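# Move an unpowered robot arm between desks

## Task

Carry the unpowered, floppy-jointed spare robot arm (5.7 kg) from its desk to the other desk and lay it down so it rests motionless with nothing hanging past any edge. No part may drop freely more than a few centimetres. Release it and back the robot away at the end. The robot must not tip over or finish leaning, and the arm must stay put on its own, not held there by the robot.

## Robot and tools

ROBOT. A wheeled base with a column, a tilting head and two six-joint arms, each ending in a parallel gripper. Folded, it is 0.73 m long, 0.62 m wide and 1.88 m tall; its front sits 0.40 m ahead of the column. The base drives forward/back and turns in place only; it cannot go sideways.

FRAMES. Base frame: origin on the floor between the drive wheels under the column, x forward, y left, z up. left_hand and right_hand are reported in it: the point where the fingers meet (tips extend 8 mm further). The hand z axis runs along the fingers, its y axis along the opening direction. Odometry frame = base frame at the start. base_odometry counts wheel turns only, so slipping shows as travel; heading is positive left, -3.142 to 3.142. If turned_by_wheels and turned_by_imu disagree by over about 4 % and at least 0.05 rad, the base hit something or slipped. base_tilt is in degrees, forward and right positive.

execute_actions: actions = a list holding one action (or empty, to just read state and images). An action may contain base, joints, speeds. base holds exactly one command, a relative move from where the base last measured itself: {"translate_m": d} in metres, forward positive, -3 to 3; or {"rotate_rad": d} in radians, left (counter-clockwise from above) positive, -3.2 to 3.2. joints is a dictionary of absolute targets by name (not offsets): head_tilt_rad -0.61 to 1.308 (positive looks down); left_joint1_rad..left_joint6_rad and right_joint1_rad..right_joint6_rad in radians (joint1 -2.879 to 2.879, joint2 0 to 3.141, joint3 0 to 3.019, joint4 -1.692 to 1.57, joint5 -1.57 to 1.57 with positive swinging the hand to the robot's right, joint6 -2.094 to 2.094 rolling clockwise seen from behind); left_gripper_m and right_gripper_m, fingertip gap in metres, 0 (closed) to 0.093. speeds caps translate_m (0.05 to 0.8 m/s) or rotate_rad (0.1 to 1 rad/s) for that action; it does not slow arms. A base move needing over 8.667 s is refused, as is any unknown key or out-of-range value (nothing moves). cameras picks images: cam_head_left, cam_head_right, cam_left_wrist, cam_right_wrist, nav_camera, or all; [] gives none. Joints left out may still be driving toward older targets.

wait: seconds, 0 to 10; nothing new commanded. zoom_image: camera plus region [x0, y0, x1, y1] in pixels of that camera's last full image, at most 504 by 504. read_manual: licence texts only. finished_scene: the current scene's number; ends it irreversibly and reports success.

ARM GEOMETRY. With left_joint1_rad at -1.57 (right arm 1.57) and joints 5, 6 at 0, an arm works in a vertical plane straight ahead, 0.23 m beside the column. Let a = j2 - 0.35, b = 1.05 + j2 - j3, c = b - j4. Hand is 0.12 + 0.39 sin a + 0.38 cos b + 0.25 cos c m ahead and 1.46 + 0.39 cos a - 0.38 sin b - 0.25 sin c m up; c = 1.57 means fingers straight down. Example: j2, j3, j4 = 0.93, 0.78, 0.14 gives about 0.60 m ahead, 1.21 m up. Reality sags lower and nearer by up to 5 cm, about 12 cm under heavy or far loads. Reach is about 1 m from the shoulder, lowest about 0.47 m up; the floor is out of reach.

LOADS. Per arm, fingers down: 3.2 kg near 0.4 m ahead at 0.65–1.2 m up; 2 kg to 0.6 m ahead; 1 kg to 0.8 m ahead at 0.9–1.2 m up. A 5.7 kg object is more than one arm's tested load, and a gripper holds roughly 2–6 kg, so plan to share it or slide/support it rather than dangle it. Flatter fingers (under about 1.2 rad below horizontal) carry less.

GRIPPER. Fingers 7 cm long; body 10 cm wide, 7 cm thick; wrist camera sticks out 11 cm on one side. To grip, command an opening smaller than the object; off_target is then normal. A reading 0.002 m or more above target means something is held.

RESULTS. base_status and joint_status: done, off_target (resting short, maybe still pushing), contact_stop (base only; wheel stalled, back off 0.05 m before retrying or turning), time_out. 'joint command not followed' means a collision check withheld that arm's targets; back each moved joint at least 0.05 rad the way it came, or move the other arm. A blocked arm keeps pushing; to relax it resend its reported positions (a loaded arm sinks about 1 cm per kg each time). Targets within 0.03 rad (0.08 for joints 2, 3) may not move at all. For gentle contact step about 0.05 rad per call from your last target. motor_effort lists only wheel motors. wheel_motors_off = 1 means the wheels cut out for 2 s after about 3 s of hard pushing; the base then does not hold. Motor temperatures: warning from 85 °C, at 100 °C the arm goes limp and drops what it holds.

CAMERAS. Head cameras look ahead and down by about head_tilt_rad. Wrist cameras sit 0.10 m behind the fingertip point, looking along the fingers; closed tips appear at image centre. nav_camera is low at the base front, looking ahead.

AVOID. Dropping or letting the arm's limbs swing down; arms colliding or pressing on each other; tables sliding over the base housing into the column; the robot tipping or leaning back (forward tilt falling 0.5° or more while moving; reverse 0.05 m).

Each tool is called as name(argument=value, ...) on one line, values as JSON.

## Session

execute_actions(actions=[])

Scene clock: 0.00 s.
Motor temperatures (°C, as the motors report them): left_arm=[25 27 25 24 24 23] | right_arm=[23 24 24 25 24 24]
base_odometry: x=+0.000 y=+0.000 heading=+0.000 (m, m, rad; odometry frame)
turned_by_wheels: +0.000 (rad since the last result)
turned_by_imu: +0.000 (rad since the last result)
base_tilt: forward=-0.3 right=-0.5 (deg)
base_status: not commanded
joint_positions: head_tilt_rad=+0.882 left_joint1_rad=-1.556 left_joint2_rad=+0.886 left_joint3_rad=+0.436 left_joint4_rad=-0.925 left_joint5_rad=+0.018 left_joint6_rad=-0.048 left_gripper_m=+0.094 right_joint1_rad=+1.549 right_joint2_rad=+0.885 right_joint3_rad=+0.407 right_joint4_rad=-0.993 right_joint5_rad=+0.011 right_joint6_rad=-0.039 right_gripper_m=+0.094
joint_status: not commanded
wheel_motors_off: 0
motor_effort: left_wheel=+0 right_wheel=+2 (%)
left_hand: x=+0.1651 y=+0.2248 z=+1.2434 quat_wxyz=(+0.412, +0.032, -0.910, -0.006) (m; base frame)
right_hand: x=+0.1392 y=-0.2316 z=+1.2616 quat_wxyz=(+0.456, +0.011, -0.890, +0.002) (m; base frame)
pictures: cam_head_left, cam_head_right, cam_left_wrist, cam_right_wrist, nav_camera
camera_calibration (this result's frames):
cam_head_left: T_world_to_cam=[[-0.0501812, -0.99874, -0.00080925, 0.0571468], [-0.71485, 0.0364832, -0.698325, 1.09728], [0.697474, -0.0344643, -0.71578, 1.00065], [0, 0, 0, 1]] pos_world=[0.0893277, 0.0515294, 1.48255]
cam_head_right: T_world_to_cam=[[-0.0449187, -0.998611, 0.0275311, -0.0790378], [-0.717498, 0.0130735, -0.696438, 1.09515], [0.695111, -0.0510365, -0.717088, 0.999826], [0, 0, 0, 1]] pos_world=[0.0872254, -0.0422178, 1.48184]
cam_left_wrist: T_world_to_cam=[[0.0410692, -0.998366, -0.0397305, 0.266628], [-0.0839877, -0.0430729, 0.995535, -1.20954], [-0.99562, -0.037549, -0.0856194, 0.402358], [0, 0, 0, 1]] pos_world=[0.28806, 0.229202, 1.24918]
cam_right_wrist: T_world_to_cam=[[0.0140233, -0.9999, 0.00178484, -0.231711], [0.0033569, 0.00183208, 0.999993, -1.25377], [-0.999896, -0.0140172, 0.00338226, 0.252677], [0, 0, 0, 1]] pos_world=[0.260109, -0.225849, 1.25332]
Images, in order (width x height): cam_head_left 504x504, cam_head_right 504x504, cam_left_wrist 616x616, cam_right_wrist 616x616, nav_camera 504x504.

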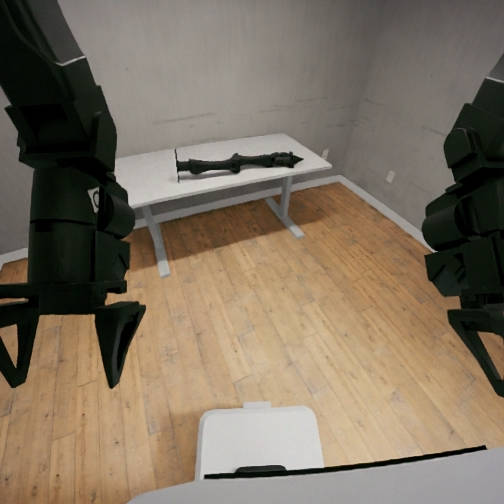

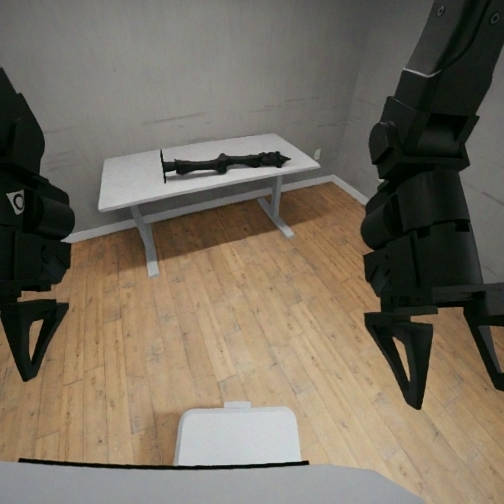

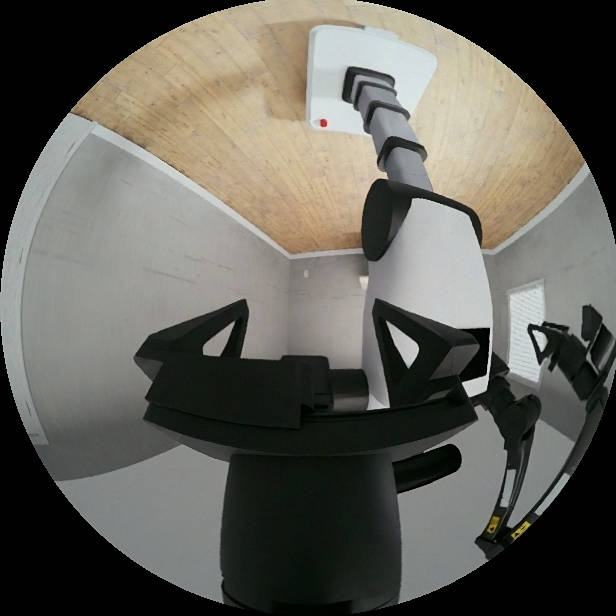

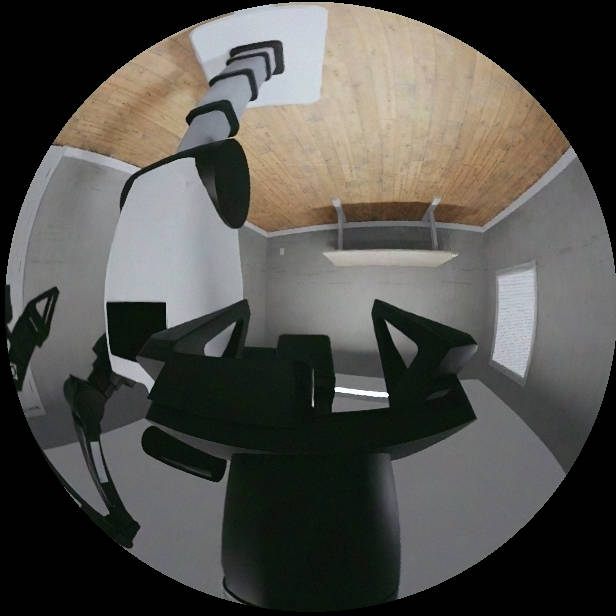

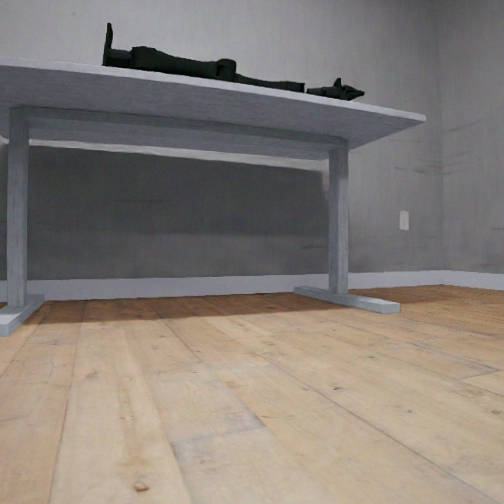

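zoom_image(camera="cam_head_right", region=[90, 125, 330, 285])

zoom_image(camera="cam_head_right", region=[150, 135, 300, 195])

zoom_image(camera="cam_right_wrist", region=[300, 180, 490, 290])

Region (90, 125, 330, 285) of cam_head_right's 504x504 image, scaled by 2.100, with more detail than that image has.

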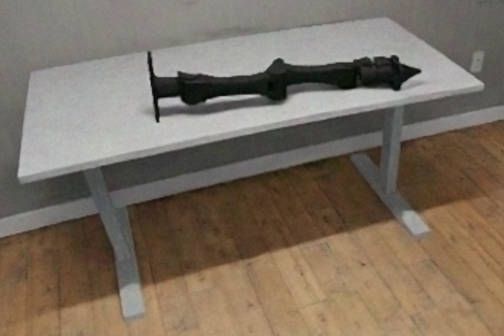

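Region (150, 135, 300, 195) of cam_head_right's 504x504 image, scaled by 3.360, with more detail than that image has; it fills the top 202 rows of this view, and the rest is white.

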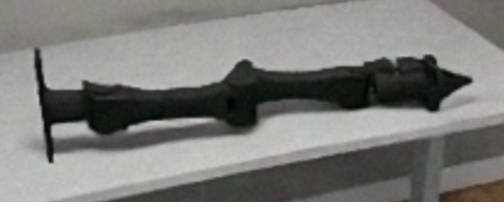

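Region (300, 180, 490, 290) of cam_right_wrist's 616x616 image, scaled by 2.653, with more detail than that image has; it fills the top 292 rows of this view, and the rest is white.

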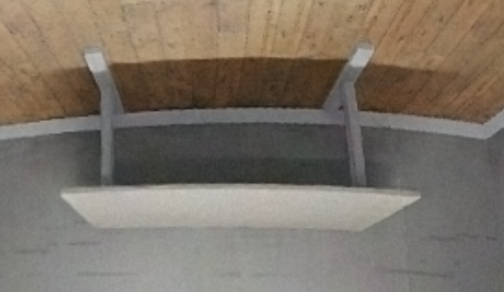

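execute_actions(actions=[{"base":{"rotate_rad":-0.07},"joints":{"head_tilt_rad":1.1}}], cameras=[])

execute_actions(actions=[{"base":{"translate_m":1.25},"joints":{"left_joint1_rad":-1.745,"left_joint2_rad":1.62,"left_joint3_rad":0.875,"left_joint4_rad":0.23,"left_joint5_rad":-0.145,"left_joint6_rad":1.68,"right_joint1_rad":1.57,"right_joint2_rad":1.60,"right_joint3_rad":0.91,"right_joint4_rad":0.175,"right_joint5_rad":0,"right_joint6_rad":-1.39}}], cameras=["cam_head_left"])

execute_actions(actions=[{"base":{"rotate_rad":0.52}}], cameras=["cam_head_left","cam_left_wrist","cam_right_wrist"])

Scene clock: 1.93 s.
Motor temperatures (°C, as the motors report them): left_arm=[25 27 25 24 24 23] | right_arm=[23 24 24 25 24 24]
base_odometry: x=+0.000 y=+0.000 heading=-0.069 (m, m, rad; odometry frame)
turned_by_wheels: -0.069 (rad since the last result)
turned_by_imu: -0.068 (rad since the last result)
base_tilt: forward=-0.1 right=-0.5 (deg)
base_status: done
joint_positions: head_tilt_rad=+1.099 left_joint1_rad=-1.556 left_joint2_rad=+0.886 left_joint3_rad=+0.436 left_joint4_rad=-0.925 left_joint5_rad=+0.018 left_joint6_rad=-0.048 left_gripper_m=+0.094 right_joint1_rad=+1.549 right_joint2_rad=+0.885 right_joint3_rad=+0.407 right_joint4_rad=-0.993 right_joint5_rad=+0.011 right_joint6_rad=-0.039 right_gripper_m=+0.094
joint_status: all done
wheel_motors_off: 0
motor_effort: left_wheel=+1(36) right_wheel=-3(29) (%)
left_hand: x=+0.1651 y=+0.2248 z=+1.2434 quat_wxyz=(+0.412, +0.032, -0.910, -0.006) (m; base frame)
right_hand: x=+0.1392 y=-0.2316 z=+1.2616 quat_wxyz=(+0.456, +0.011, -0.890, +0.002) (m; base frame)
pictures: none
No camera images: the call's "cameras" was empty. Leave "cameras" out to get every camera's image.

Scene clock: 5.37 s.
Motor temperatures (°C, as the motors report them): left_arm=[25 27 25 24 24 23] | right_arm=[23 24 24 25 24 24]
base_odometry: x=+1.247 y=-0.086 heading=-0.069 (m, m, rad; odometry frame)
turned_by_wheels: +0.000 (rad since the last result)
turned_by_imu: -0.001 (rad since the last result)
base_tilt: forward=-0.1 right=-0.5 (deg)
base_status: done
joint_positions: head_tilt_rad=+1.100 left_joint1_rad=-1.749 left_joint2_rad=+1.628 left_joint3_rad=+0.879 left_joint4_rad=+0.221 left_joint5_rad=-0.143 left_joint6_rad=+1.664 left_gripper_m=+0.094 right_joint1_rad=+1.565 right_joint2_rad=+1.609 right_joint3_rad=+0.909 right_joint4_rad=+0.162 right_joint5_rad=+0.004 right_joint6_rad=-1.381 right_gripper_m=+0.094
joint_status: all done
wheel_motors_off: 0
motor_effort: left_wheel=+0(57) right_wheel=-1(38) (%)
left_hand: x=+0.4038 y=+0.1419 z=+0.9539 quat_wxyz=(-0.005, -0.769, -0.640, +0.003) (m; base frame)
right_hand: x=+0.4204 y=-0.2298 z=+0.9510 quat_wxyz=(+0.008, +0.636, -0.772, -0.001) (m; base frame)
pictures: cam_head_left
camera_calibration (this result's frames):
cam_head_left: T_world_to_cam=[[-0.0491675, -0.99874, 0.010068, 0.0403451], [-0.849018, 0.0364832, -0.527103, 0.840304], [0.526072, -0.0344643, -0.849742, 1.21552], [0, 0, 0, 1]] pos_world=[0.0759648, 0.0515294, 1.4754]
Images, in order (width x height): cam_head_left 504x504.

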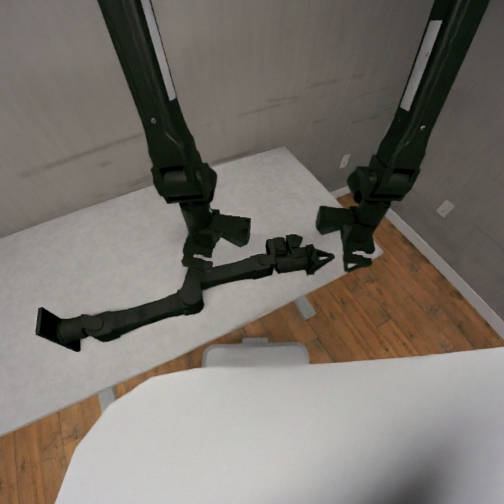

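Scene clock: 7.33 s.
Motor temperatures (°C, as the motors report them): left_arm=[25 27 25 24 24 23] | right_arm=[23 24 24 25 24 24]
base_odometry: x=+1.247 y=-0.086 heading=+0.451 (m, m, rad; odometry frame)
turned_by_wheels: +0.519 (rad since the last result)
turned_by_imu: +0.519 (rad since the last result)
base_tilt: forward=-0.1 right=-0.5 (deg)
base_status: done
joint_positions: head_tilt_rad=+1.100 left_joint1_rad=-1.748 left_joint2_rad=+1.628 left_joint3_rad=+0.879 left_joint4_rad=+0.221 left_joint5_rad=-0.143 left_joint6_rad=+1.664 left_gripper_m=+0.094 right_joint1_rad=+1.568 right_joint2_rad=+1.608 right_joint3_rad=+0.909 right_joint4_rad=+0.162 right_joint5_rad=+0.004 right_joint6_rad=-1.381 right_gripper_m=+0.094
joint_status: not commanded
wheel_motors_off: 0
motor_effort: left_wheel=-4(41) right_wheel=+3(28) (%)
left_hand: x=+0.4039 y=+0.1424 z=+0.9538 quat_wxyz=(-0.005, -0.769, -0.640, +0.002) (m; base frame)
right_hand: x=+0.4206 y=-0.2276 z=+0.9512 quat_wxyz=(+0.007, +0.637, -0.771, -0.002) (m; base frame)
pictures: cam_head_left, cam_left_wrist, cam_right_wrist
camera_calibration (this result's frames):
cam_head_left: T_world_to_cam=[[-0.0491675, -0.99874, 0.010068, 0.0403451], [-0.849018, 0.0364832, -0.527103, 0.840304], [0.526072, -0.0344643, -0.849742, 1.21552], [0, 0, 0, 1]] pos_world=[0.0759648, 0.0515294, 1.4754]
cam_left_wrist: T_world_to_cam=[[-0.982124, 0.187644, -0.0149363, 0.383743], [0.143613, 0.798233, 0.584978, -0.724932], [0.12169, 0.572376, -0.810911, 0.765906], [0, 0, 0, 1]] pos_world=[0.38779, 0.0682715, 1.05088]
cam_right_wrist: T_world_to_cam=[[0.979768, -0.199761, -0.012284, -0.441805], [-0.153636, -0.790034, 0.5935, -0.671892], [-0.128263, -0.579604, -0.804741, 0.808456], [0, 0, 0, 1]] pos_world=[0.433334, -0.150489, 1.04394]
Images, in order (width x height): cam_head_left 504x504, cam_left_wrist 616x616, cam_right_wrist 616x616.

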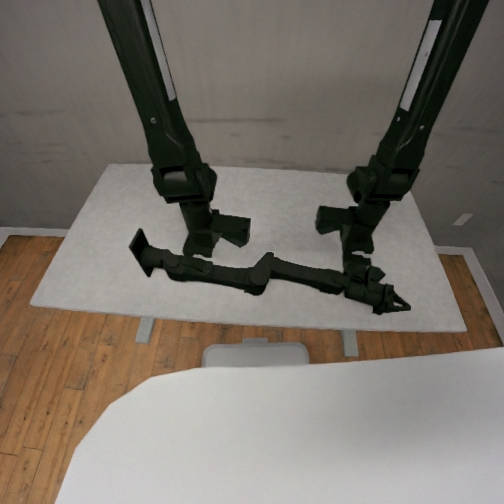

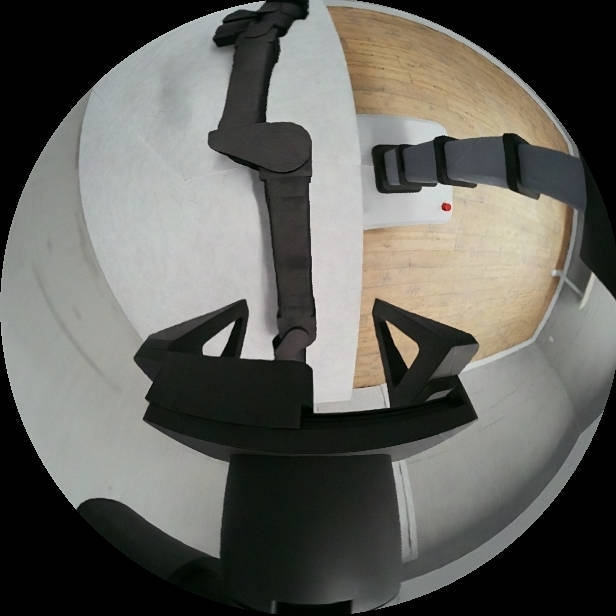

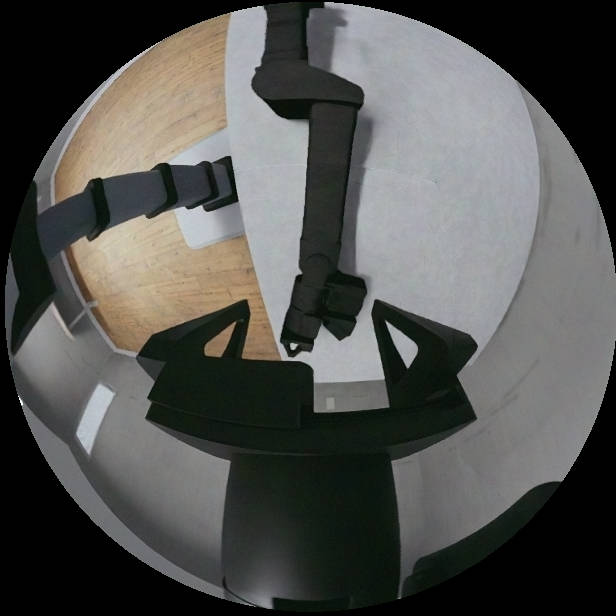

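zoom_image(camera="cam_left_wrist", region=[200, 110, 400, 370])

zoom_image(camera="cam_right_wrist", region=[220, 60, 420, 370])

Region (200, 110, 400, 370) of cam_left_wrist's 616x616 image, scaled by 1.938, with more detail than that image has; it fills the left 388 columns of this view, and the rest is white.

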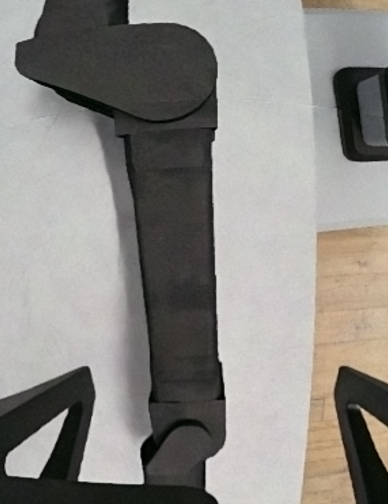

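Region (220, 60, 420, 370) of cam_right_wrist's 616x616 image, scaled by 1.626, with more detail than that image has; it fills the left 325 columns of this view, and the rest is white.

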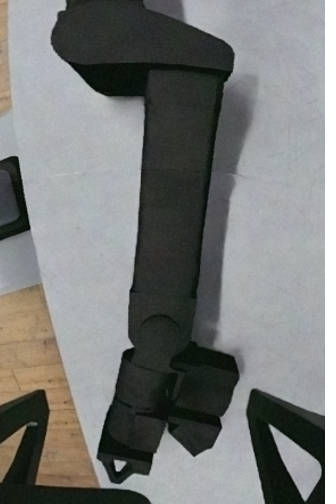

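execute_actions(actions=[{"base":{"translate_m":0.025},"joints":{"head_tilt_rad":1.15,"left_joint1_rad":-1.715,"left_joint2_rad":1.885,"left_joint3_rad":1.093,"left_joint4_rad":0.278,"left_joint5_rad":-0.127,"left_joint6_rad":1.69,"right_joint1_rad":1.627,"right_joint2_rad":1.925,"right_joint3_rad":1.158,"right_joint4_rad":0.257,"right_joint5_rad":0.052,"right_joint6_rad":-1.27}}], cameras=["cam_left_wrist","cam_right_wrist"])

Scene clock: 9.37 s.
Motor temperatures (°C, as the motors report them): left_arm=[25 27 25 24 24 23] | right_arm=[23 24 24 25 24 24]
base_odometry: x=+1.269 y=-0.075 heading=+0.450 (m, m, rad; odometry frame)
turned_by_wheels: +0.000 (rad since the last result)
turned_by_imu: +0.000 (rad since the last result)
base_tilt: forward=-0.1 right=-0.5 (deg)
base_status: done
joint_positions: head_tilt_rad=+1.149 left_joint1_rad=-1.720 left_joint2_rad=+1.894 left_joint3_rad=+1.093 left_joint4_rad=+0.278 left_joint5_rad=-0.128 left_joint6_rad=+1.675 left_gripper_m=+0.094 right_joint1_rad=+1.633 right_joint2_rad=+1.938 right_joint3_rad=+1.156 right_joint4_rad=+0.252 right_joint5_rad=+0.048 right_joint6_rad=-1.277 right_gripper_m=+0.094
joint_status: all done
wheel_motors_off: 0
motor_effort: left_wheel=+0(31) right_wheel=+5(58) (%)
left_hand: x=+0.4013 y=+0.1446 z=+0.8569 quat_wxyz=(-0.002, -0.767, -0.641, -0.001) (m; base frame)
right_hand: x=+0.4089 y=-0.1897 z=+0.8338 quat_wxyz=(+0.000, +0.609, -0.793, -0.004) (m; base frame)
pictures: cam_left_wrist, cam_right_wrist
camera_calibration (this result's frames):
cam_left_wrist: T_world_to_cam=[[-0.982877, 0.183614, -0.0154317, 0.380684], [0.138941, 0.793537, 0.592448, -0.673427], [0.121027, 0.58016, -0.805461, 0.680867], [0, 0, 0, 1]] pos_world=[0.385329, 0.0694786, 0.953257]
cam_right_wrist: T_world_to_cam=[[0.963079, -0.269112, -0.00764028, -0.434463], [-0.214334, -0.783598, 0.583125, -0.539401], [-0.162913, -0.559958, -0.812346, 0.758717], [0, 0, 0, 1]] pos_world=[0.426415, -0.114743, 0.92756]
Images, in order (width x height): cam_left_wrist 616x616, cam_right_wrist 616x616.

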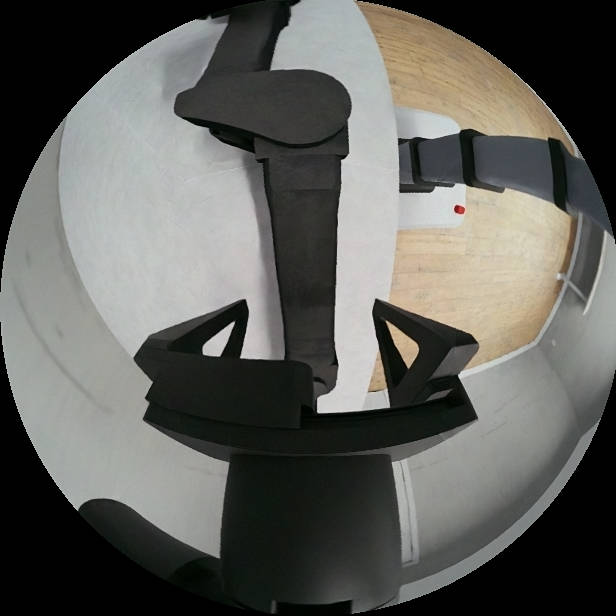

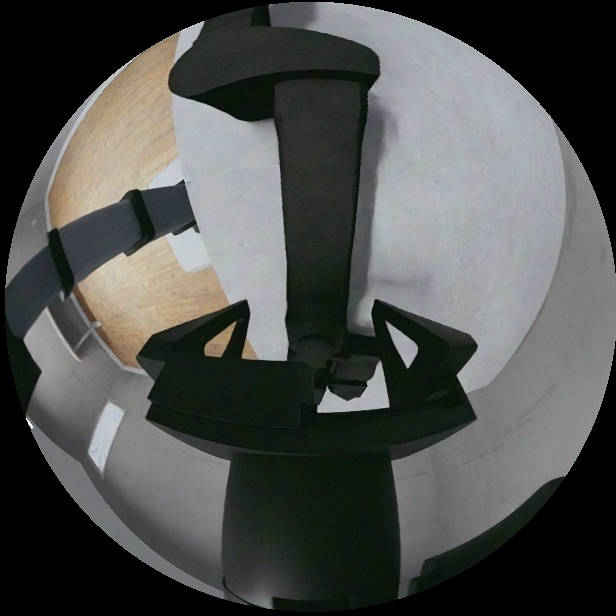

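execute_actions(actions=[{"joints":{"left_joint1_rad":-1.70,"left_joint5_rad":-0.117,"left_joint6_rad":1.64,"left_joint2_rad":1.95,"left_joint3_rad":1.133,"right_joint2_rad":1.985,"right_joint3_rad":1.198}}], cameras=[])

Scene clock: 10.33 s.
Motor temperatures (°C, as the motors report them): left_arm=[25 27 25 24 24 23] | right_arm=[23 24 24 25 24 24]
base_odometry: x=+1.269 y=-0.075 heading=+0.450 (m, m, rad; odometry frame)
turned_by_wheels: +0.000 (rad since the last result)
turned_by_imu: +0.000 (rad since the last result)
base_tilt: forward=-0.1 right=-0.4 (deg)
base_status: not commanded
joint_positions: head_tilt_rad=+1.149 left_joint1_rad=-1.710 left_joint2_rad=+1.943 left_joint3_rad=+1.141 left_joint4_rad=+0.278 left_joint5_rad=-0.118 left_joint6_rad=+1.648 left_gripper_m=+0.094 right_joint1_rad=+1.633 right_joint2_rad=+1.974 right_joint3_rad=+1.199 right_joint4_rad=+0.252 right_joint5_rad=+0.048 right_joint6_rad=-1.277 right_gripper_m=+0.094
joint_status: all done
wheel_motors_off: 0
motor_effort: left_wheel=+0(1) right_wheel=+5(4) (%)
left_hand: x=+0.4012 y=+0.1475 z=+0.8378 quat_wxyz=(-0.002, -0.757, -0.653, -0.001) (m; base frame)
right_hand: x=+0.4126 y=-0.1888 z=+0.8192 quat_wxyz=(-0.002, +0.609, -0.794, -0.002) (m; base frame)
pictures: none
No camera images: the call's "cameras" was empty. Leave "cameras" out to get every camera's image.

execute_actions(actions=[{"joints":{"left_joint2_rad":1.995,"left_joint3_rad":1.172,"right_joint2_rad":2.03,"right_joint3_rad":1.24}}], cameras=[])

execute_actions(actions=[{"joints":{"left_joint2_rad":2.045,"left_joint3_rad":1.228,"right_joint2_rad":2.08,"right_joint3_rad":1.298}}], cameras=[])

execute_actions(actions=[{"joints":{"left_joint2_rad":2.095,"left_joint3_rad":1.29,"right_joint2_rad":2.122,"right_joint3_rad":1.353}}], cameras=["cam_left_wrist","cam_right_wrist"])

Scene clock: 11.20 s.
Motor temperatures (°C, as the motors report them): left_arm=[25 27 25 24 24 23] | right_arm=[23 25 24 25 24 24]
base_odometry: x=+1.269 y=-0.075 heading=+0.450 (m, m, rad; odometry frame)
turned_by_wheels: +0.000 (rad since the last result)
turned_by_imu: +0.000 (rad since the last result)
base_tilt: forward=-0.4 right=-0.5 (deg)
base_status: not commanded
joint_positions: head_tilt_rad=+1.149 left_joint1_rad=-1.710 left_joint2_rad=+1.989 left_joint3_rad=+1.178 left_joint4_rad=+0.278 left_joint5_rad=-0.118 left_joint6_rad=+1.648 left_gripper_m=+0.094 right_joint1_rad=+1.633 right_joint2_rad=+2.023 right_joint3_rad=+1.240 right_joint4_rad=+0.252 right_joint5_rad=+0.048 right_joint6_rad=-1.277 right_gripper_m=+0.094
joint_status: all done
wheel_motors_off: 0
motor_effort: left_wheel=+1(1) right_wheel=+6(6) (%)
left_hand: x=+0.3954 y=+0.1458 z=+0.8212 quat_wxyz=(+0.001, -0.758, -0.653, +0.002) (m; base frame)
right_hand: x=+0.4059 y=-0.1881 z=+0.8013 quat_wxyz=(+0.001, +0.609, -0.793, -0.005) (m; base frame)
pictures: none
No camera images: the call's "cameras" was empty. Leave "cameras" out to get every camera's image.

Scene clock: 11.97 s.
Motor temperatures (°C, as the motors report them): left_arm=[25 27 25 24 24 23] | right_arm=[23 25 24 25 24 24]
base_odometry: x=+1.269 y=-0.075 heading=+0.450 (m, m, rad; odometry frame)
turned_by_wheels: +0.000 (rad since the last result)
turned_by_imu: +0.000 (rad since the last result)
base_tilt: forward=-0.2 right=-0.4 (deg)
base_status: not commanded
joint_positions: head_tilt_rad=+1.149 left_joint1_rad=-1.710 left_joint2_rad=+2.038 left_joint3_rad=+1.235 left_joint4_rad=+0.278 left_joint5_rad=-0.118 left_joint6_rad=+1.648 left_gripper_m=+0.094 right_joint1_rad=+1.633 right_joint2_rad=+2.072 right_joint3_rad=+1.298 right_joint4_rad=+0.252 right_joint5_rad=+0.048 right_joint6_rad=-1.277 right_gripper_m=+0.094
joint_status: all done
wheel_motors_off: 0
motor_effort: left_wheel=+0(1) right_wheel=+5(5) (%)
left_hand: x=+0.3975 y=+0.1433 z=+0.8016 quat_wxyz=(-0.001, -0.757, -0.653, +0.000) (m; base frame)
right_hand: x=+0.4093 y=-0.1869 z=+0.7820 quat_wxyz=(-0.003, +0.608, -0.794, -0.002) (m; base frame)
pictures: none
No camera images: the call's "cameras" was empty. Leave "cameras" out to get every camera's image.

Scene clock: 12.63 s.
Motor temperatures (°C, as the motors report them): left_arm=[25 27 25 24 24 23] | right_arm=[23 25 24 25 24 24]
base_odometry: x=+1.269 y=-0.075 heading=+0.450 (m, m, rad; odometry frame)
turned_by_wheels: +0.000 (rad since the last result)
turned_by_imu: +0.000 (rad since the last result)
base_tilt: forward=-0.2 right=-0.4 (deg)
base_status: not commanded
joint_positions: head_tilt_rad=+1.149 left_joint1_rad=-1.710 left_joint2_rad=+2.088 left_joint3_rad=+1.295 left_joint4_rad=+0.278 left_joint5_rad=-0.118 left_joint6_rad=+1.648 left_gripper_m=+0.094 right_joint1_rad=+1.633 right_joint2_rad=+2.113 right_joint3_rad=+1.352 right_joint4_rad=+0.252 right_joint5_rad=+0.048 right_joint6_rad=-1.277 right_gripper_m=+0.094
joint_status: all done
wheel_motors_off: 0
motor_effort: left_wheel=+0(1) right_wheel=+5(5) (%)
left_hand: x=+0.4011 y=+0.1406 z=+0.7817 quat_wxyz=(-0.005, -0.757, -0.654, -0.004) (m; base frame)
right_hand: x=+0.4143 y=-0.1858 z=+0.7652 quat_wxyz=(-0.008, +0.608, -0.794, +0.002) (m; base frame)
pictures: cam_left_wrist, cam_right_wrist
camera_calibration (this result's frames):
cam_left_wrist: T_world_to_cam=[[-0.988137, 0.151754, -0.0235599, 0.392969], [0.108528, 0.798584, 0.592018, -0.61388], [0.108655, 0.582438, -0.805581, 0.627283], [0, 0, 0, 1]] pos_world=[0.386772, 0.0652471, 0.878013]
cam_right_wrist: T_world_to_cam=[[0.962734, -0.270185, 0.011984, -0.45416], [-0.227143, -0.783726, 0.578083, -0.486102], [-0.146797, -0.559262, -0.81589, 0.702236], [0, 0, 0, 1]] pos_world=[0.429907, -0.110944, 0.859397]
Images, in order (width x height): cam_left_wrist 616x616, cam_right_wrist 616x616.

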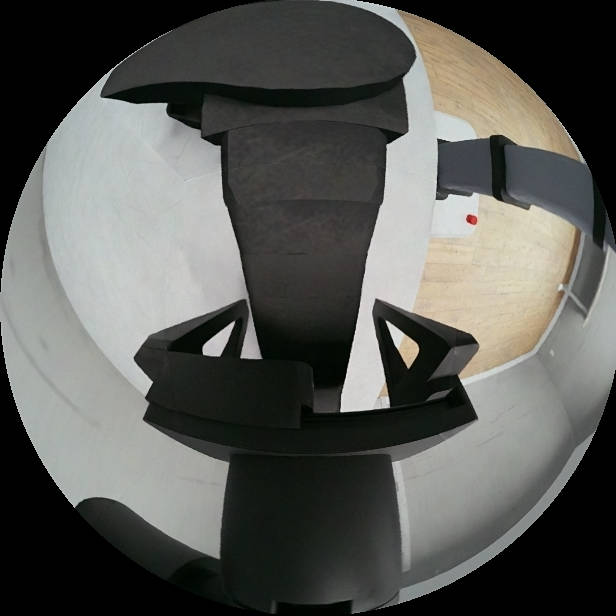

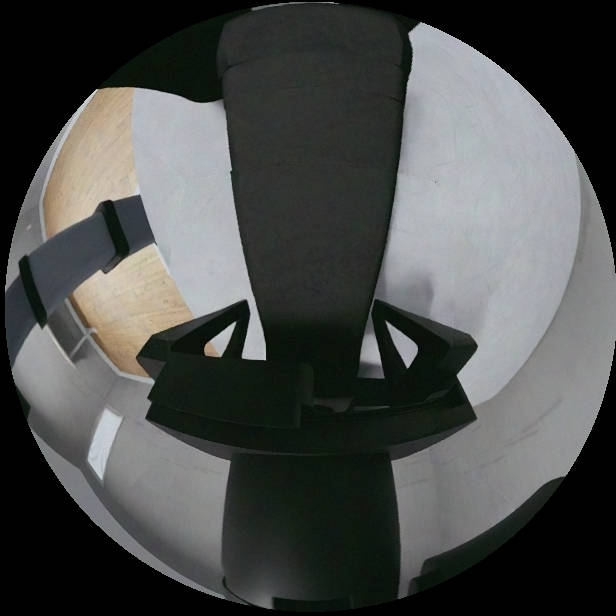

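execute_actions(actions=[{"joints":{"left_joint2_rad":2.12,"left_joint3_rad":1.322,"right_gripper_m":0.0}}], cameras=[])

execute_actions(actions=[{"joints":{"left_gripper_m":0.0}}], cameras=["cam_head_left","cam_left_wrist","cam_right_wrist"])

Scene clock: 13.50 s.
Motor temperatures (°C, as the motors report them): left_arm=[25 27 25 24 24 23] | right_arm=[23 25 24 25 24 24]
base_odometry: x=+1.269 y=-0.075 heading=+0.450 (m, m, rad; odometry frame)
turned_by_wheels: +0.000 (rad since the last result)
turned_by_imu: +0.000 (rad since the last result)
base_tilt: forward=-0.2 right=-0.4 (deg)
base_status: not commanded
joint_positions: head_tilt_rad=+1.149 left_joint1_rad=-1.710 left_joint2_rad=+2.109 left_joint3_rad=+1.325 left_joint4_rad=+0.278 left_joint5_rad=-0.118 left_joint6_rad=+1.648 left_gripper_m=+0.094 right_joint1_rad=+1.633 right_joint2_rad=+2.114 right_joint3_rad=+1.354 right_joint4_rad=+0.255 right_joint5_rad=+0.051 right_joint6_rad=-1.279 right_gripper_m=+0.054
joint_status: right_gripper_m off_target (ended at +0.054, target +0.000); the others done
wheel_motors_off: 0
motor_effort: left_wheel=+0(1) right_wheel=+5(7) (%)
left_hand: x=+0.4052 y=+0.1393 z=+0.7729 quat_wxyz=(-0.008, -0.756, -0.654, -0.007) (m; base frame)
right_hand: x=+0.4159 y=-0.1862 z=+0.7648 quat_wxyz=(-0.009, +0.609, -0.793, +0.004) (m; base frame)
pictures: none
No camera images: the call's "cameras" was empty. Leave "cameras" out to get every camera's image.

Scene clock: 14.23 s.
Motor temperatures (°C, as the motors report them): left_arm=[25 27 25 24 24 23] | right_arm=[23 25 24 25 24 24]
base_odometry: x=+1.269 y=-0.075 heading=+0.450 (m, m, rad; odometry frame)
turned_by_wheels: +0.000 (rad since the last result)
turned_by_imu: +0.000 (rad since the last result)
base_tilt: forward=-0.2 right=-0.5 (deg)
base_status: not commanded
joint_positions: head_tilt_rad=+1.149 left_joint1_rad=-1.710 left_joint2_rad=+2.110 left_joint3_rad=+1.325 left_joint4_rad=+0.277 left_joint5_rad=-0.119 left_joint6_rad=+1.648 left_gripper_m=+0.053 right_joint1_rad=+1.633 right_joint2_rad=+2.114 right_joint3_rad=+1.354 right_joint4_rad=+0.255 right_joint5_rad=+0.051 right_joint6_rad=-1.279 right_gripper_m=+0.054
joint_status: left_gripper_m off_target (ended at +0.053, target +0.000)
wheel_motors_off: 0
motor_effort: left_wheel=+1(1) right_wheel=+6(5) (%)
left_hand: x=+0.4040 y=+0.1394 z=+0.7726 quat_wxyz=(-0.007, -0.757, -0.654, -0.006) (m; base frame)
right_hand: x=+0.4159 y=-0.1863 z=+0.7648 quat_wxyz=(-0.009, +0.609, -0.793, +0.004) (m; base frame)
pictures: cam_head_left, cam_left_wrist, cam_right_wrist
camera_calibration (this result's frames):
cam_head_left: T_world_to_cam=[[-0.0486121, -0.99874, 0.0124767, 0.0366079], [-0.873941, 0.0364832, -0.48466, 0.776187], [0.483594, -0.0344643, -0.874614, 1.25595], [0, 0, 0, 1]] pos_world=[0.0727525, 0.0515294, 1.4742]
cam_left_wrist: T_world_to_cam=[[-0.988079, 0.150929, -0.0303193, 0.401129], [0.10382, 0.79873, 0.592666, -0.606476], [0.113668, 0.582453, -0.804878, 0.617835], [0, 0, 0, 1]] pos_world=[0.389084, 0.0640087, 0.868881]
cam_right_wrist: T_world_to_cam=[[0.963201, -0.268227, 0.0172773, -0.459742], [-0.228291, -0.782473, 0.579326, -0.486086], [-0.141872, -0.561952, -0.814912, 0.698596], [0, 0, 0, 1]] pos_world=[0.430966, -0.111087, 0.85884]
Images, in order (width x height): cam_head_left 504x504, cam_left_wrist 616x616, cam_right_wrist 616x616.

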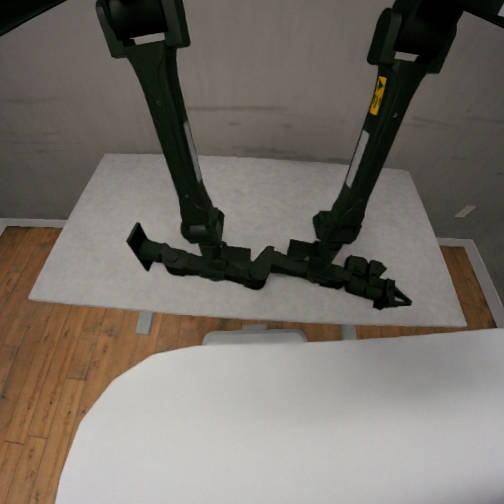

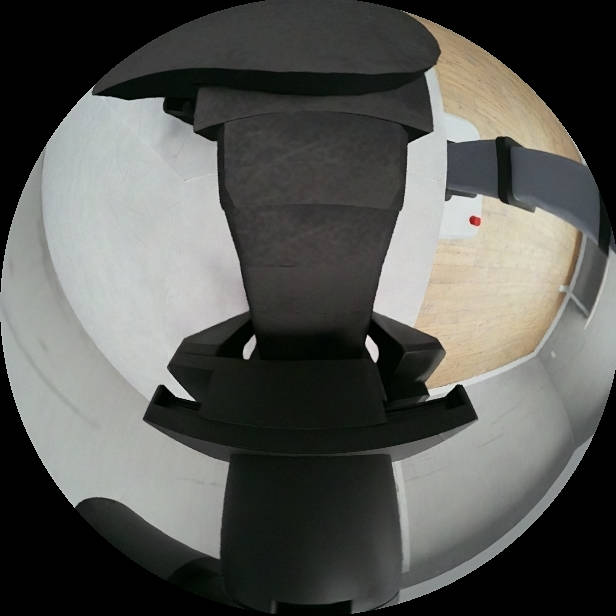

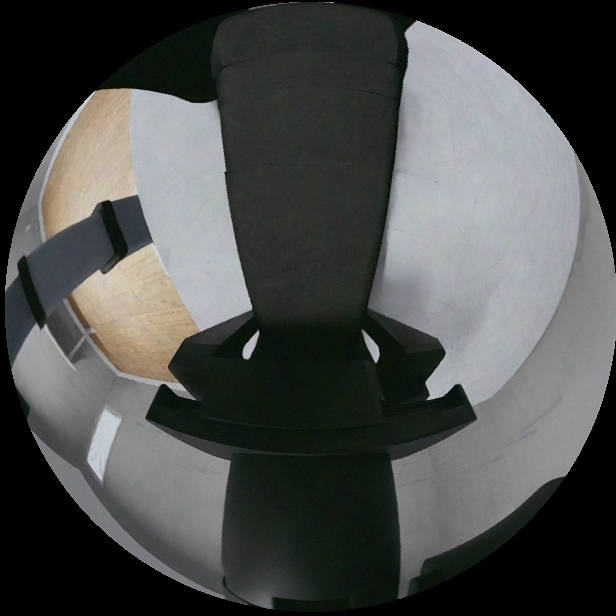

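execute_actions(actions=[])

Scene clock: 14.87 s.
Motor temperatures (°C, as the motors report them): left_arm=[25 27 25 24 24 23] | right_arm=[23 25 24 25 24 24]
base_odometry: x=+1.269 y=-0.075 heading=+0.450 (m, m, rad; odometry frame)
turned_by_wheels: +0.000 (rad since the last result)
turned_by_imu: +0.000 (rad since the last result)
base_tilt: forward=-0.2 right=-0.5 (deg)
base_status: not commanded
joint_positions: head_tilt_rad=+1.149 left_joint1_rad=-1.710 left_joint2_rad=+2.110 left_joint3_rad=+1.325 left_joint4_rad=+0.277 left_joint5_rad=-0.119 left_joint6_rad=+1.648 left_gripper_m=+0.053 right_joint1_rad=+1.633 right_joint2_rad=+2.114 right_joint3_rad=+1.354 right_joint4_rad=+0.255 right_joint5_rad=+0.051 right_joint6_rad=-1.279 right_gripper_m=+0.054
joint_status: left_gripper_m off_target (ended at +0.053, target +0.000)
wheel_motors_off: 0
motor_effort: left_wheel=+0(1) right_wheel=+6(5) (%)
left_hand: x=+0.4040 y=+0.1394 z=+0.7726 quat_wxyz=(-0.007, -0.757, -0.654, -0.006) (m; base frame)
right_hand: x=+0.4159 y=-0.1863 z=+0.7648 quat_wxyz=(-0.009, +0.609, -0.793, +0.004) (m; base frame)
pictures: cam_head_left, cam_head_right, cam_left_wrist, cam_right_wrist, nav_camera
camera_calibration (this result's frames):
cam_head_left: T_world_to_cam=[[-0.0486121, -0.99874, 0.0124767, 0.0366079], [-0.873941, 0.0364832, -0.48466, 0.776187], [0.483594, -0.0344643, -0.874614, 1.25595], [0, 0, 0, 1]] pos_world=[0.0727525, 0.0515294, 1.4742]
cam_head_right: T_world_to_cam=[[-0.0360494, -0.998611, 0.0384199, -0.09625], [-0.875996, 0.0130735, -0.482141, 0.773055], [0.480969, -0.0510365, -0.875251, 1.2541], [0, 0, 0, 1]] pos_world=[0.0705384, -0.0422178, 1.47407]
cam_left_wrist: T_world_to_cam=[[-0.988079, 0.150929, -0.0303193, 0.401129], [0.10382, 0.79873, 0.592666, -0.606476], [0.113668, 0.582453, -0.804878, 0.617835], [0, 0, 0, 1]] pos_world=[0.389084, 0.0640087, 0.868881]
cam_right_wrist: T_world_to_cam=[[0.963201, -0.268227, 0.0172773, -0.459742], [-0.228291, -0.782473, 0.579326, -0.486086], [-0.141872, -0.561952, -0.814912, 0.698596], [0, 0, 0, 1]] pos_world=[0.430966, -0.111087, 0.85884]
Images, in order (width x height): cam_head_left 504x504, cam_head_right 504x504, cam_left_wrist 616x616, cam_right_wrist 616x616, nav_camera 504x504.

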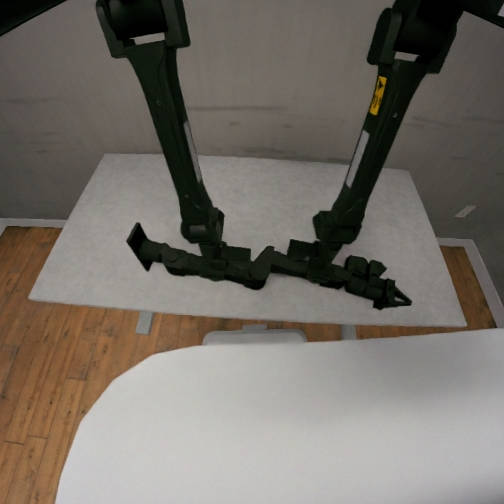

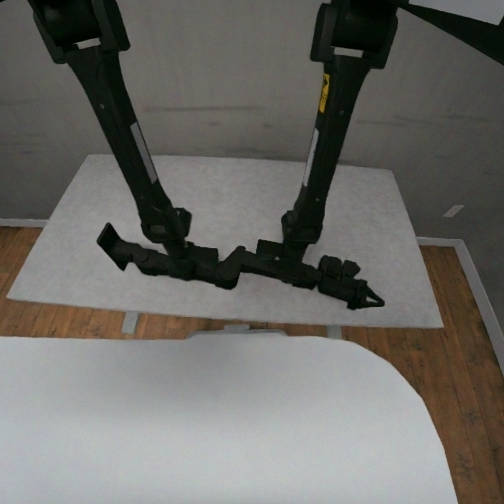

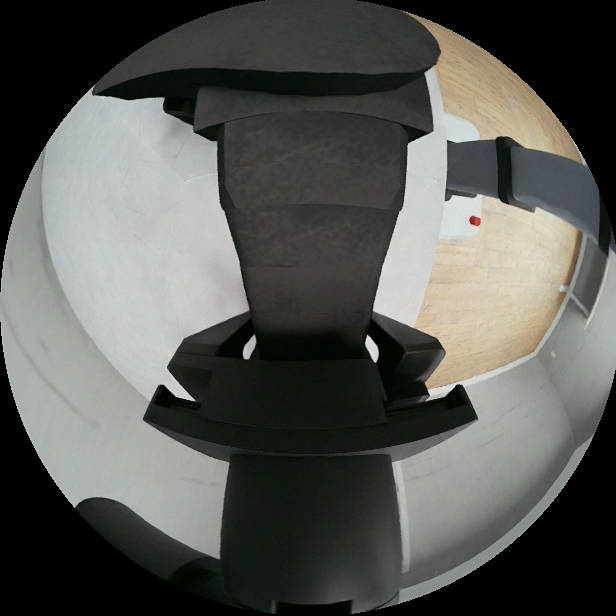

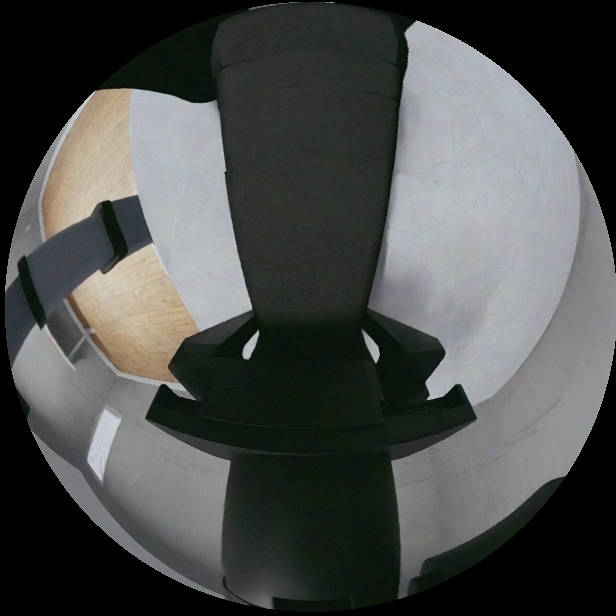

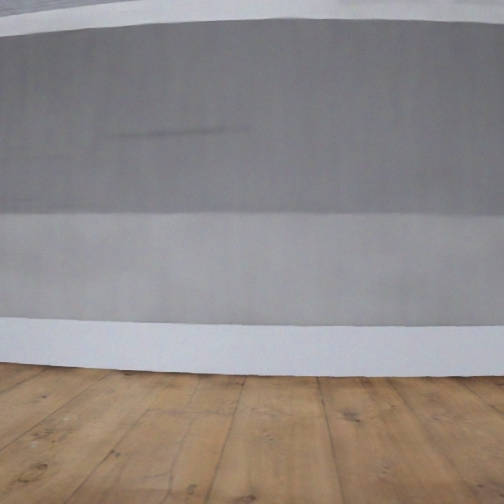

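execute_actions(actions=[{"joints": {"left_joint2_rad": 2.02, "left_joint3_rad": 1.29, "right_joint2_rad": 2.03, "right_joint3_rad": 1.32}}], cameras=["cam_head_left"])

Scene clock: 15.60 s.
Motor temperatures (°C, as the motors report them): left_arm=[25 27 25 24 24 23] | right_arm=[23 25 24 25 24 24]
base_odometry: x=+1.269 y=-0.075 heading=+0.450 (m, m, rad; odometry frame)
turned_by_wheels: +0.000 (rad since the last result)
turned_by_imu: +0.000 (rad since the last result)
base_tilt: forward=-0.1 right=-0.3 (deg)
base_status: not commanded
joint_positions: head_tilt_rad=+1.149 left_joint1_rad=-1.710 left_joint2_rad=+2.106 left_joint3_rad=+1.323 left_joint4_rad=+0.277 left_joint5_rad=-0.117 left_joint6_rad=+1.648 left_gripper_m=+0.053 right_joint1_rad=+1.633 right_joint2_rad=+2.111 right_joint3_rad=+1.353 right_joint4_rad=+0.255 right_joint5_rad=+0.051 right_joint6_rad=-1.279 right_gripper_m=+0.054
joint_status: all done
wheel_motors_off: 0
motor_effort: left_wheel=+1(1) right_wheel=+5(6) (%)
left_hand: x=+0.4057 y=+0.1395 z=+0.7740 quat_wxyz=(-0.009, -0.756, -0.654, -0.007) (m; base frame)
right_hand: x=+0.4173 y=-0.1863 z=+0.7658 quat_wxyz=(-0.010, +0.609, -0.793, +0.005) (m; base frame)
pictures: cam_head_left
camera_calibration (this result's frames):
cam_head_left: T_world_to_cam=[[-0.0486121, -0.99874, 0.0124768, 0.0366079], [-0.873942, 0.0364832, -0.48466, 0.776187], [0.483594, -0.0344643, -0.874614, 1.25595], [0, 0, 0, 1]] pos_world=[0.0727525, 0.0515294, 1.4742]
Images, in order (width x height): cam_head_left 504x504.

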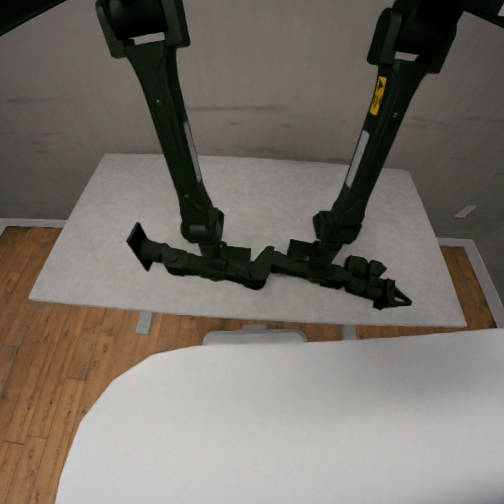

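execute_actions(actions=[{"joints": {"left_joint2_rad": 1.955, "left_joint3_rad": 1.235, "right_joint2_rad": 1.965, "right_joint3_rad": 1.265}}], cameras=["cam_head_left"])

Scene clock: 16.43 s.
Motor temperatures (°C, as the motors report them): left_arm=[25 27 25 24 24 23] | right_arm=[23 25 24 25 24 24]
base_odometry: x=+1.269 y=-0.075 heading=+0.450 (m, m, rad; odometry frame)
turned_by_wheels: +0.000 (rad since the last result)
turned_by_imu: +0.000 (rad since the last result)
base_tilt: forward=-0.1 right=-0.4 (deg)
base_status: not commanded
joint_positions: head_tilt_rad=+1.149 left_joint1_rad=-1.709 left_joint2_rad=+2.059 left_joint3_rad=+1.277 left_joint4_rad=+0.275 left_joint5_rad=-0.107 left_joint6_rad=+1.645 left_gripper_m=+0.053 right_joint1_rad=+1.634 right_joint2_rad=+2.054 right_joint3_rad=+1.296 right_joint4_rad=+0.255 right_joint5_rad=+0.051 right_joint6_rad=-1.281 right_gripper_m=+0.054
joint_status: all done
wheel_motors_off: 0
motor_effort: left_wheel=+0(1) right_wheel=+6(6) (%)
left_hand: x=+0.4087 y=+0.1401 z=+0.7915 quat_wxyz=(-0.012, -0.755, -0.656, -0.003) (m; base frame)
right_hand: x=+0.4207 y=-0.1865 z=+0.7873 quat_wxyz=(-0.010, +0.610, -0.792, +0.005) (m; base frame)
pictures: cam_head_left
camera_calibration (this result's frames):
cam_head_left: T_world_to_cam=[[-0.0486121, -0.99874, 0.0124767, 0.0366079], [-0.873941, 0.0364832, -0.48466, 0.776187], [0.483594, -0.0344643, -0.874614, 1.25595], [0, 0, 0, 1]] pos_world=[0.0727525, 0.0515294, 1.4742]
Images, in order (width x height): cam_head_left 504x504.

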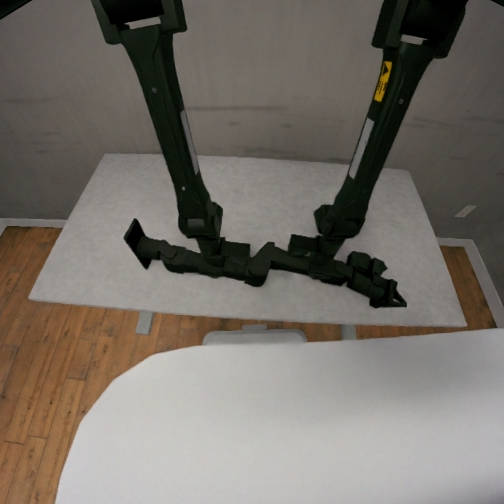

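execute_actions(actions=[{"joints": {"left_joint1_rad": -1.715, "left_joint2_rad": 1.88, "left_joint3_rad": 1.165, "right_joint1_rad": 1.635, "right_joint2_rad": 1.90, "right_joint3_rad": 1.20}}], cameras=["cam_head_left"])

Scene clock: 17.37 s.
Motor temperatures (°C, as the motors report them): left_arm=[25 28 25 24 24 23] | right_arm=[23 25 24 25 24 24]
base_odometry: x=+1.269 y=-0.075 heading=+0.450 (m, m, rad; odometry frame)
turned_by_wheels: +0.000 (rad since the last result)
turned_by_imu: +0.000 (rad since the last result)
base_tilt: forward=-0.2 right=-0.6 (deg)
base_status: not commanded
joint_positions: head_tilt_rad=+1.149 left_joint1_rad=-1.711 left_joint2_rad=+1.983 left_joint3_rad=+1.203 left_joint4_rad=+0.274 left_joint5_rad=-0.112 left_joint6_rad=+1.641 left_gripper_m=+0.053 right_joint1_rad=+1.642 right_joint2_rad=+1.982 right_joint3_rad=+1.228 right_joint4_rad=+0.255 right_joint5_rad=+0.051 right_joint6_rad=-1.281 right_gripper_m=+0.054
joint_status: all done
wheel_motors_off: 0
motor_effort: left_wheel=+0(1) right_wheel=+7(6) (%)
left_hand: x=+0.4130 y=+0.1428 z=+0.8204 quat_wxyz=(-0.011, -0.754, -0.657, -0.005) (m; base frame)
right_hand: x=+0.4257 y=-0.1826 z=+0.8146 quat_wxyz=(-0.013, +0.611, -0.791, +0.003) (m; base frame)
pictures: cam_head_left
camera_calibration (this result's frames):
cam_head_left: T_world_to_cam=[[-0.0486121, -0.99874, 0.0124767, 0.0366079], [-0.873941, 0.0364832, -0.48466, 0.776187], [0.483594, -0.0344643, -0.874614, 1.25595], [0, 0, 0, 1]] pos_world=[0.0727525, 0.0515294, 1.4742]
Images, in order (width x height): cam_head_left 504x504.

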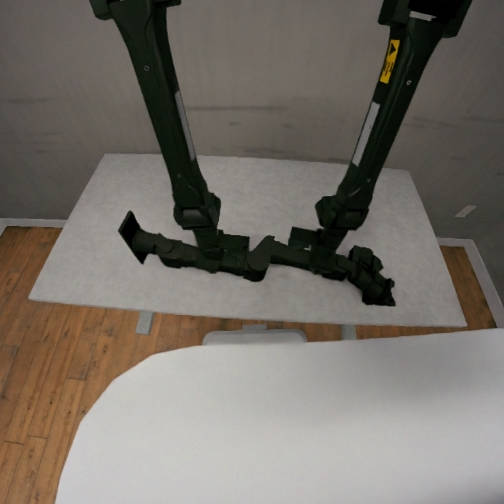

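execute_actions(actions=[{"joints": {"left_joint1_rad": -1.745, "left_joint2_rad": 1.81, "left_joint3_rad": 1.09, "left_joint5_rad": -0.135, "right_joint1_rad": 1.635, "right_joint2_rad": 1.835, "right_joint3_rad": 1.13}}], cameras=["cam_head_left"])

Scene clock: 18.23 s.
Motor temperatures (°C, as the motors report them): left_arm=[25 28 25 24 24 23] | right_arm=[23 25 24 25 24 24]
base_odometry: x=+1.269 y=-0.075 heading=+0.450 (m, m, rad; odometry frame)
turned_by_wheels: +0.000 (rad since the last result)
turned_by_imu: +0.000 (rad since the last result)
base_tilt: forward=-0.2 right=-0.4 (deg)
base_status: not commanded
joint_positions: head_tilt_rad=+1.149 left_joint1_rad=-1.723 left_joint2_rad=+1.913 left_joint3_rad=+1.131 left_joint4_rad=+0.274 left_joint5_rad=-0.136 left_joint6_rad=+1.637 left_gripper_m=+0.053 right_joint1_rad=+1.641 right_joint2_rad=+1.927 right_joint3_rad=+1.169 right_joint4_rad=+0.255 right_joint5_rad=+0.042 right_joint6_rad=-1.281 right_gripper_m=+0.054
joint_status: all done
wheel_motors_off: 0
motor_effort: left_wheel=+0(0) right_wheel=+6(6) (%)
left_hand: x=+0.4126 y=+0.1421 z=+0.8481 quat_wxyz=(-0.006, -0.755, -0.656, -0.009) (m; base frame)
right_hand: x=+0.4244 y=-0.1827 z=+0.8361 quat_wxyz=(-0.014, +0.611, -0.791, -0.001) (m; base frame)
pictures: cam_head_left
camera_calibration (this result's frames):
cam_head_left: T_world_to_cam=[[-0.0486121, -0.99874, 0.0124768, 0.0366079], [-0.873942, 0.0364832, -0.48466, 0.776187], [0.483594, -0.0344643, -0.874614, 1.25595], [0, 0, 0, 1]] pos_world=[0.0727525, 0.0515294, 1.4742]
Images, in order (width x height): cam_head_left 504x504.

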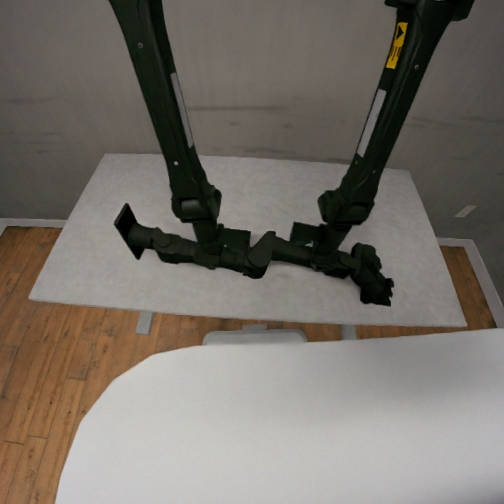

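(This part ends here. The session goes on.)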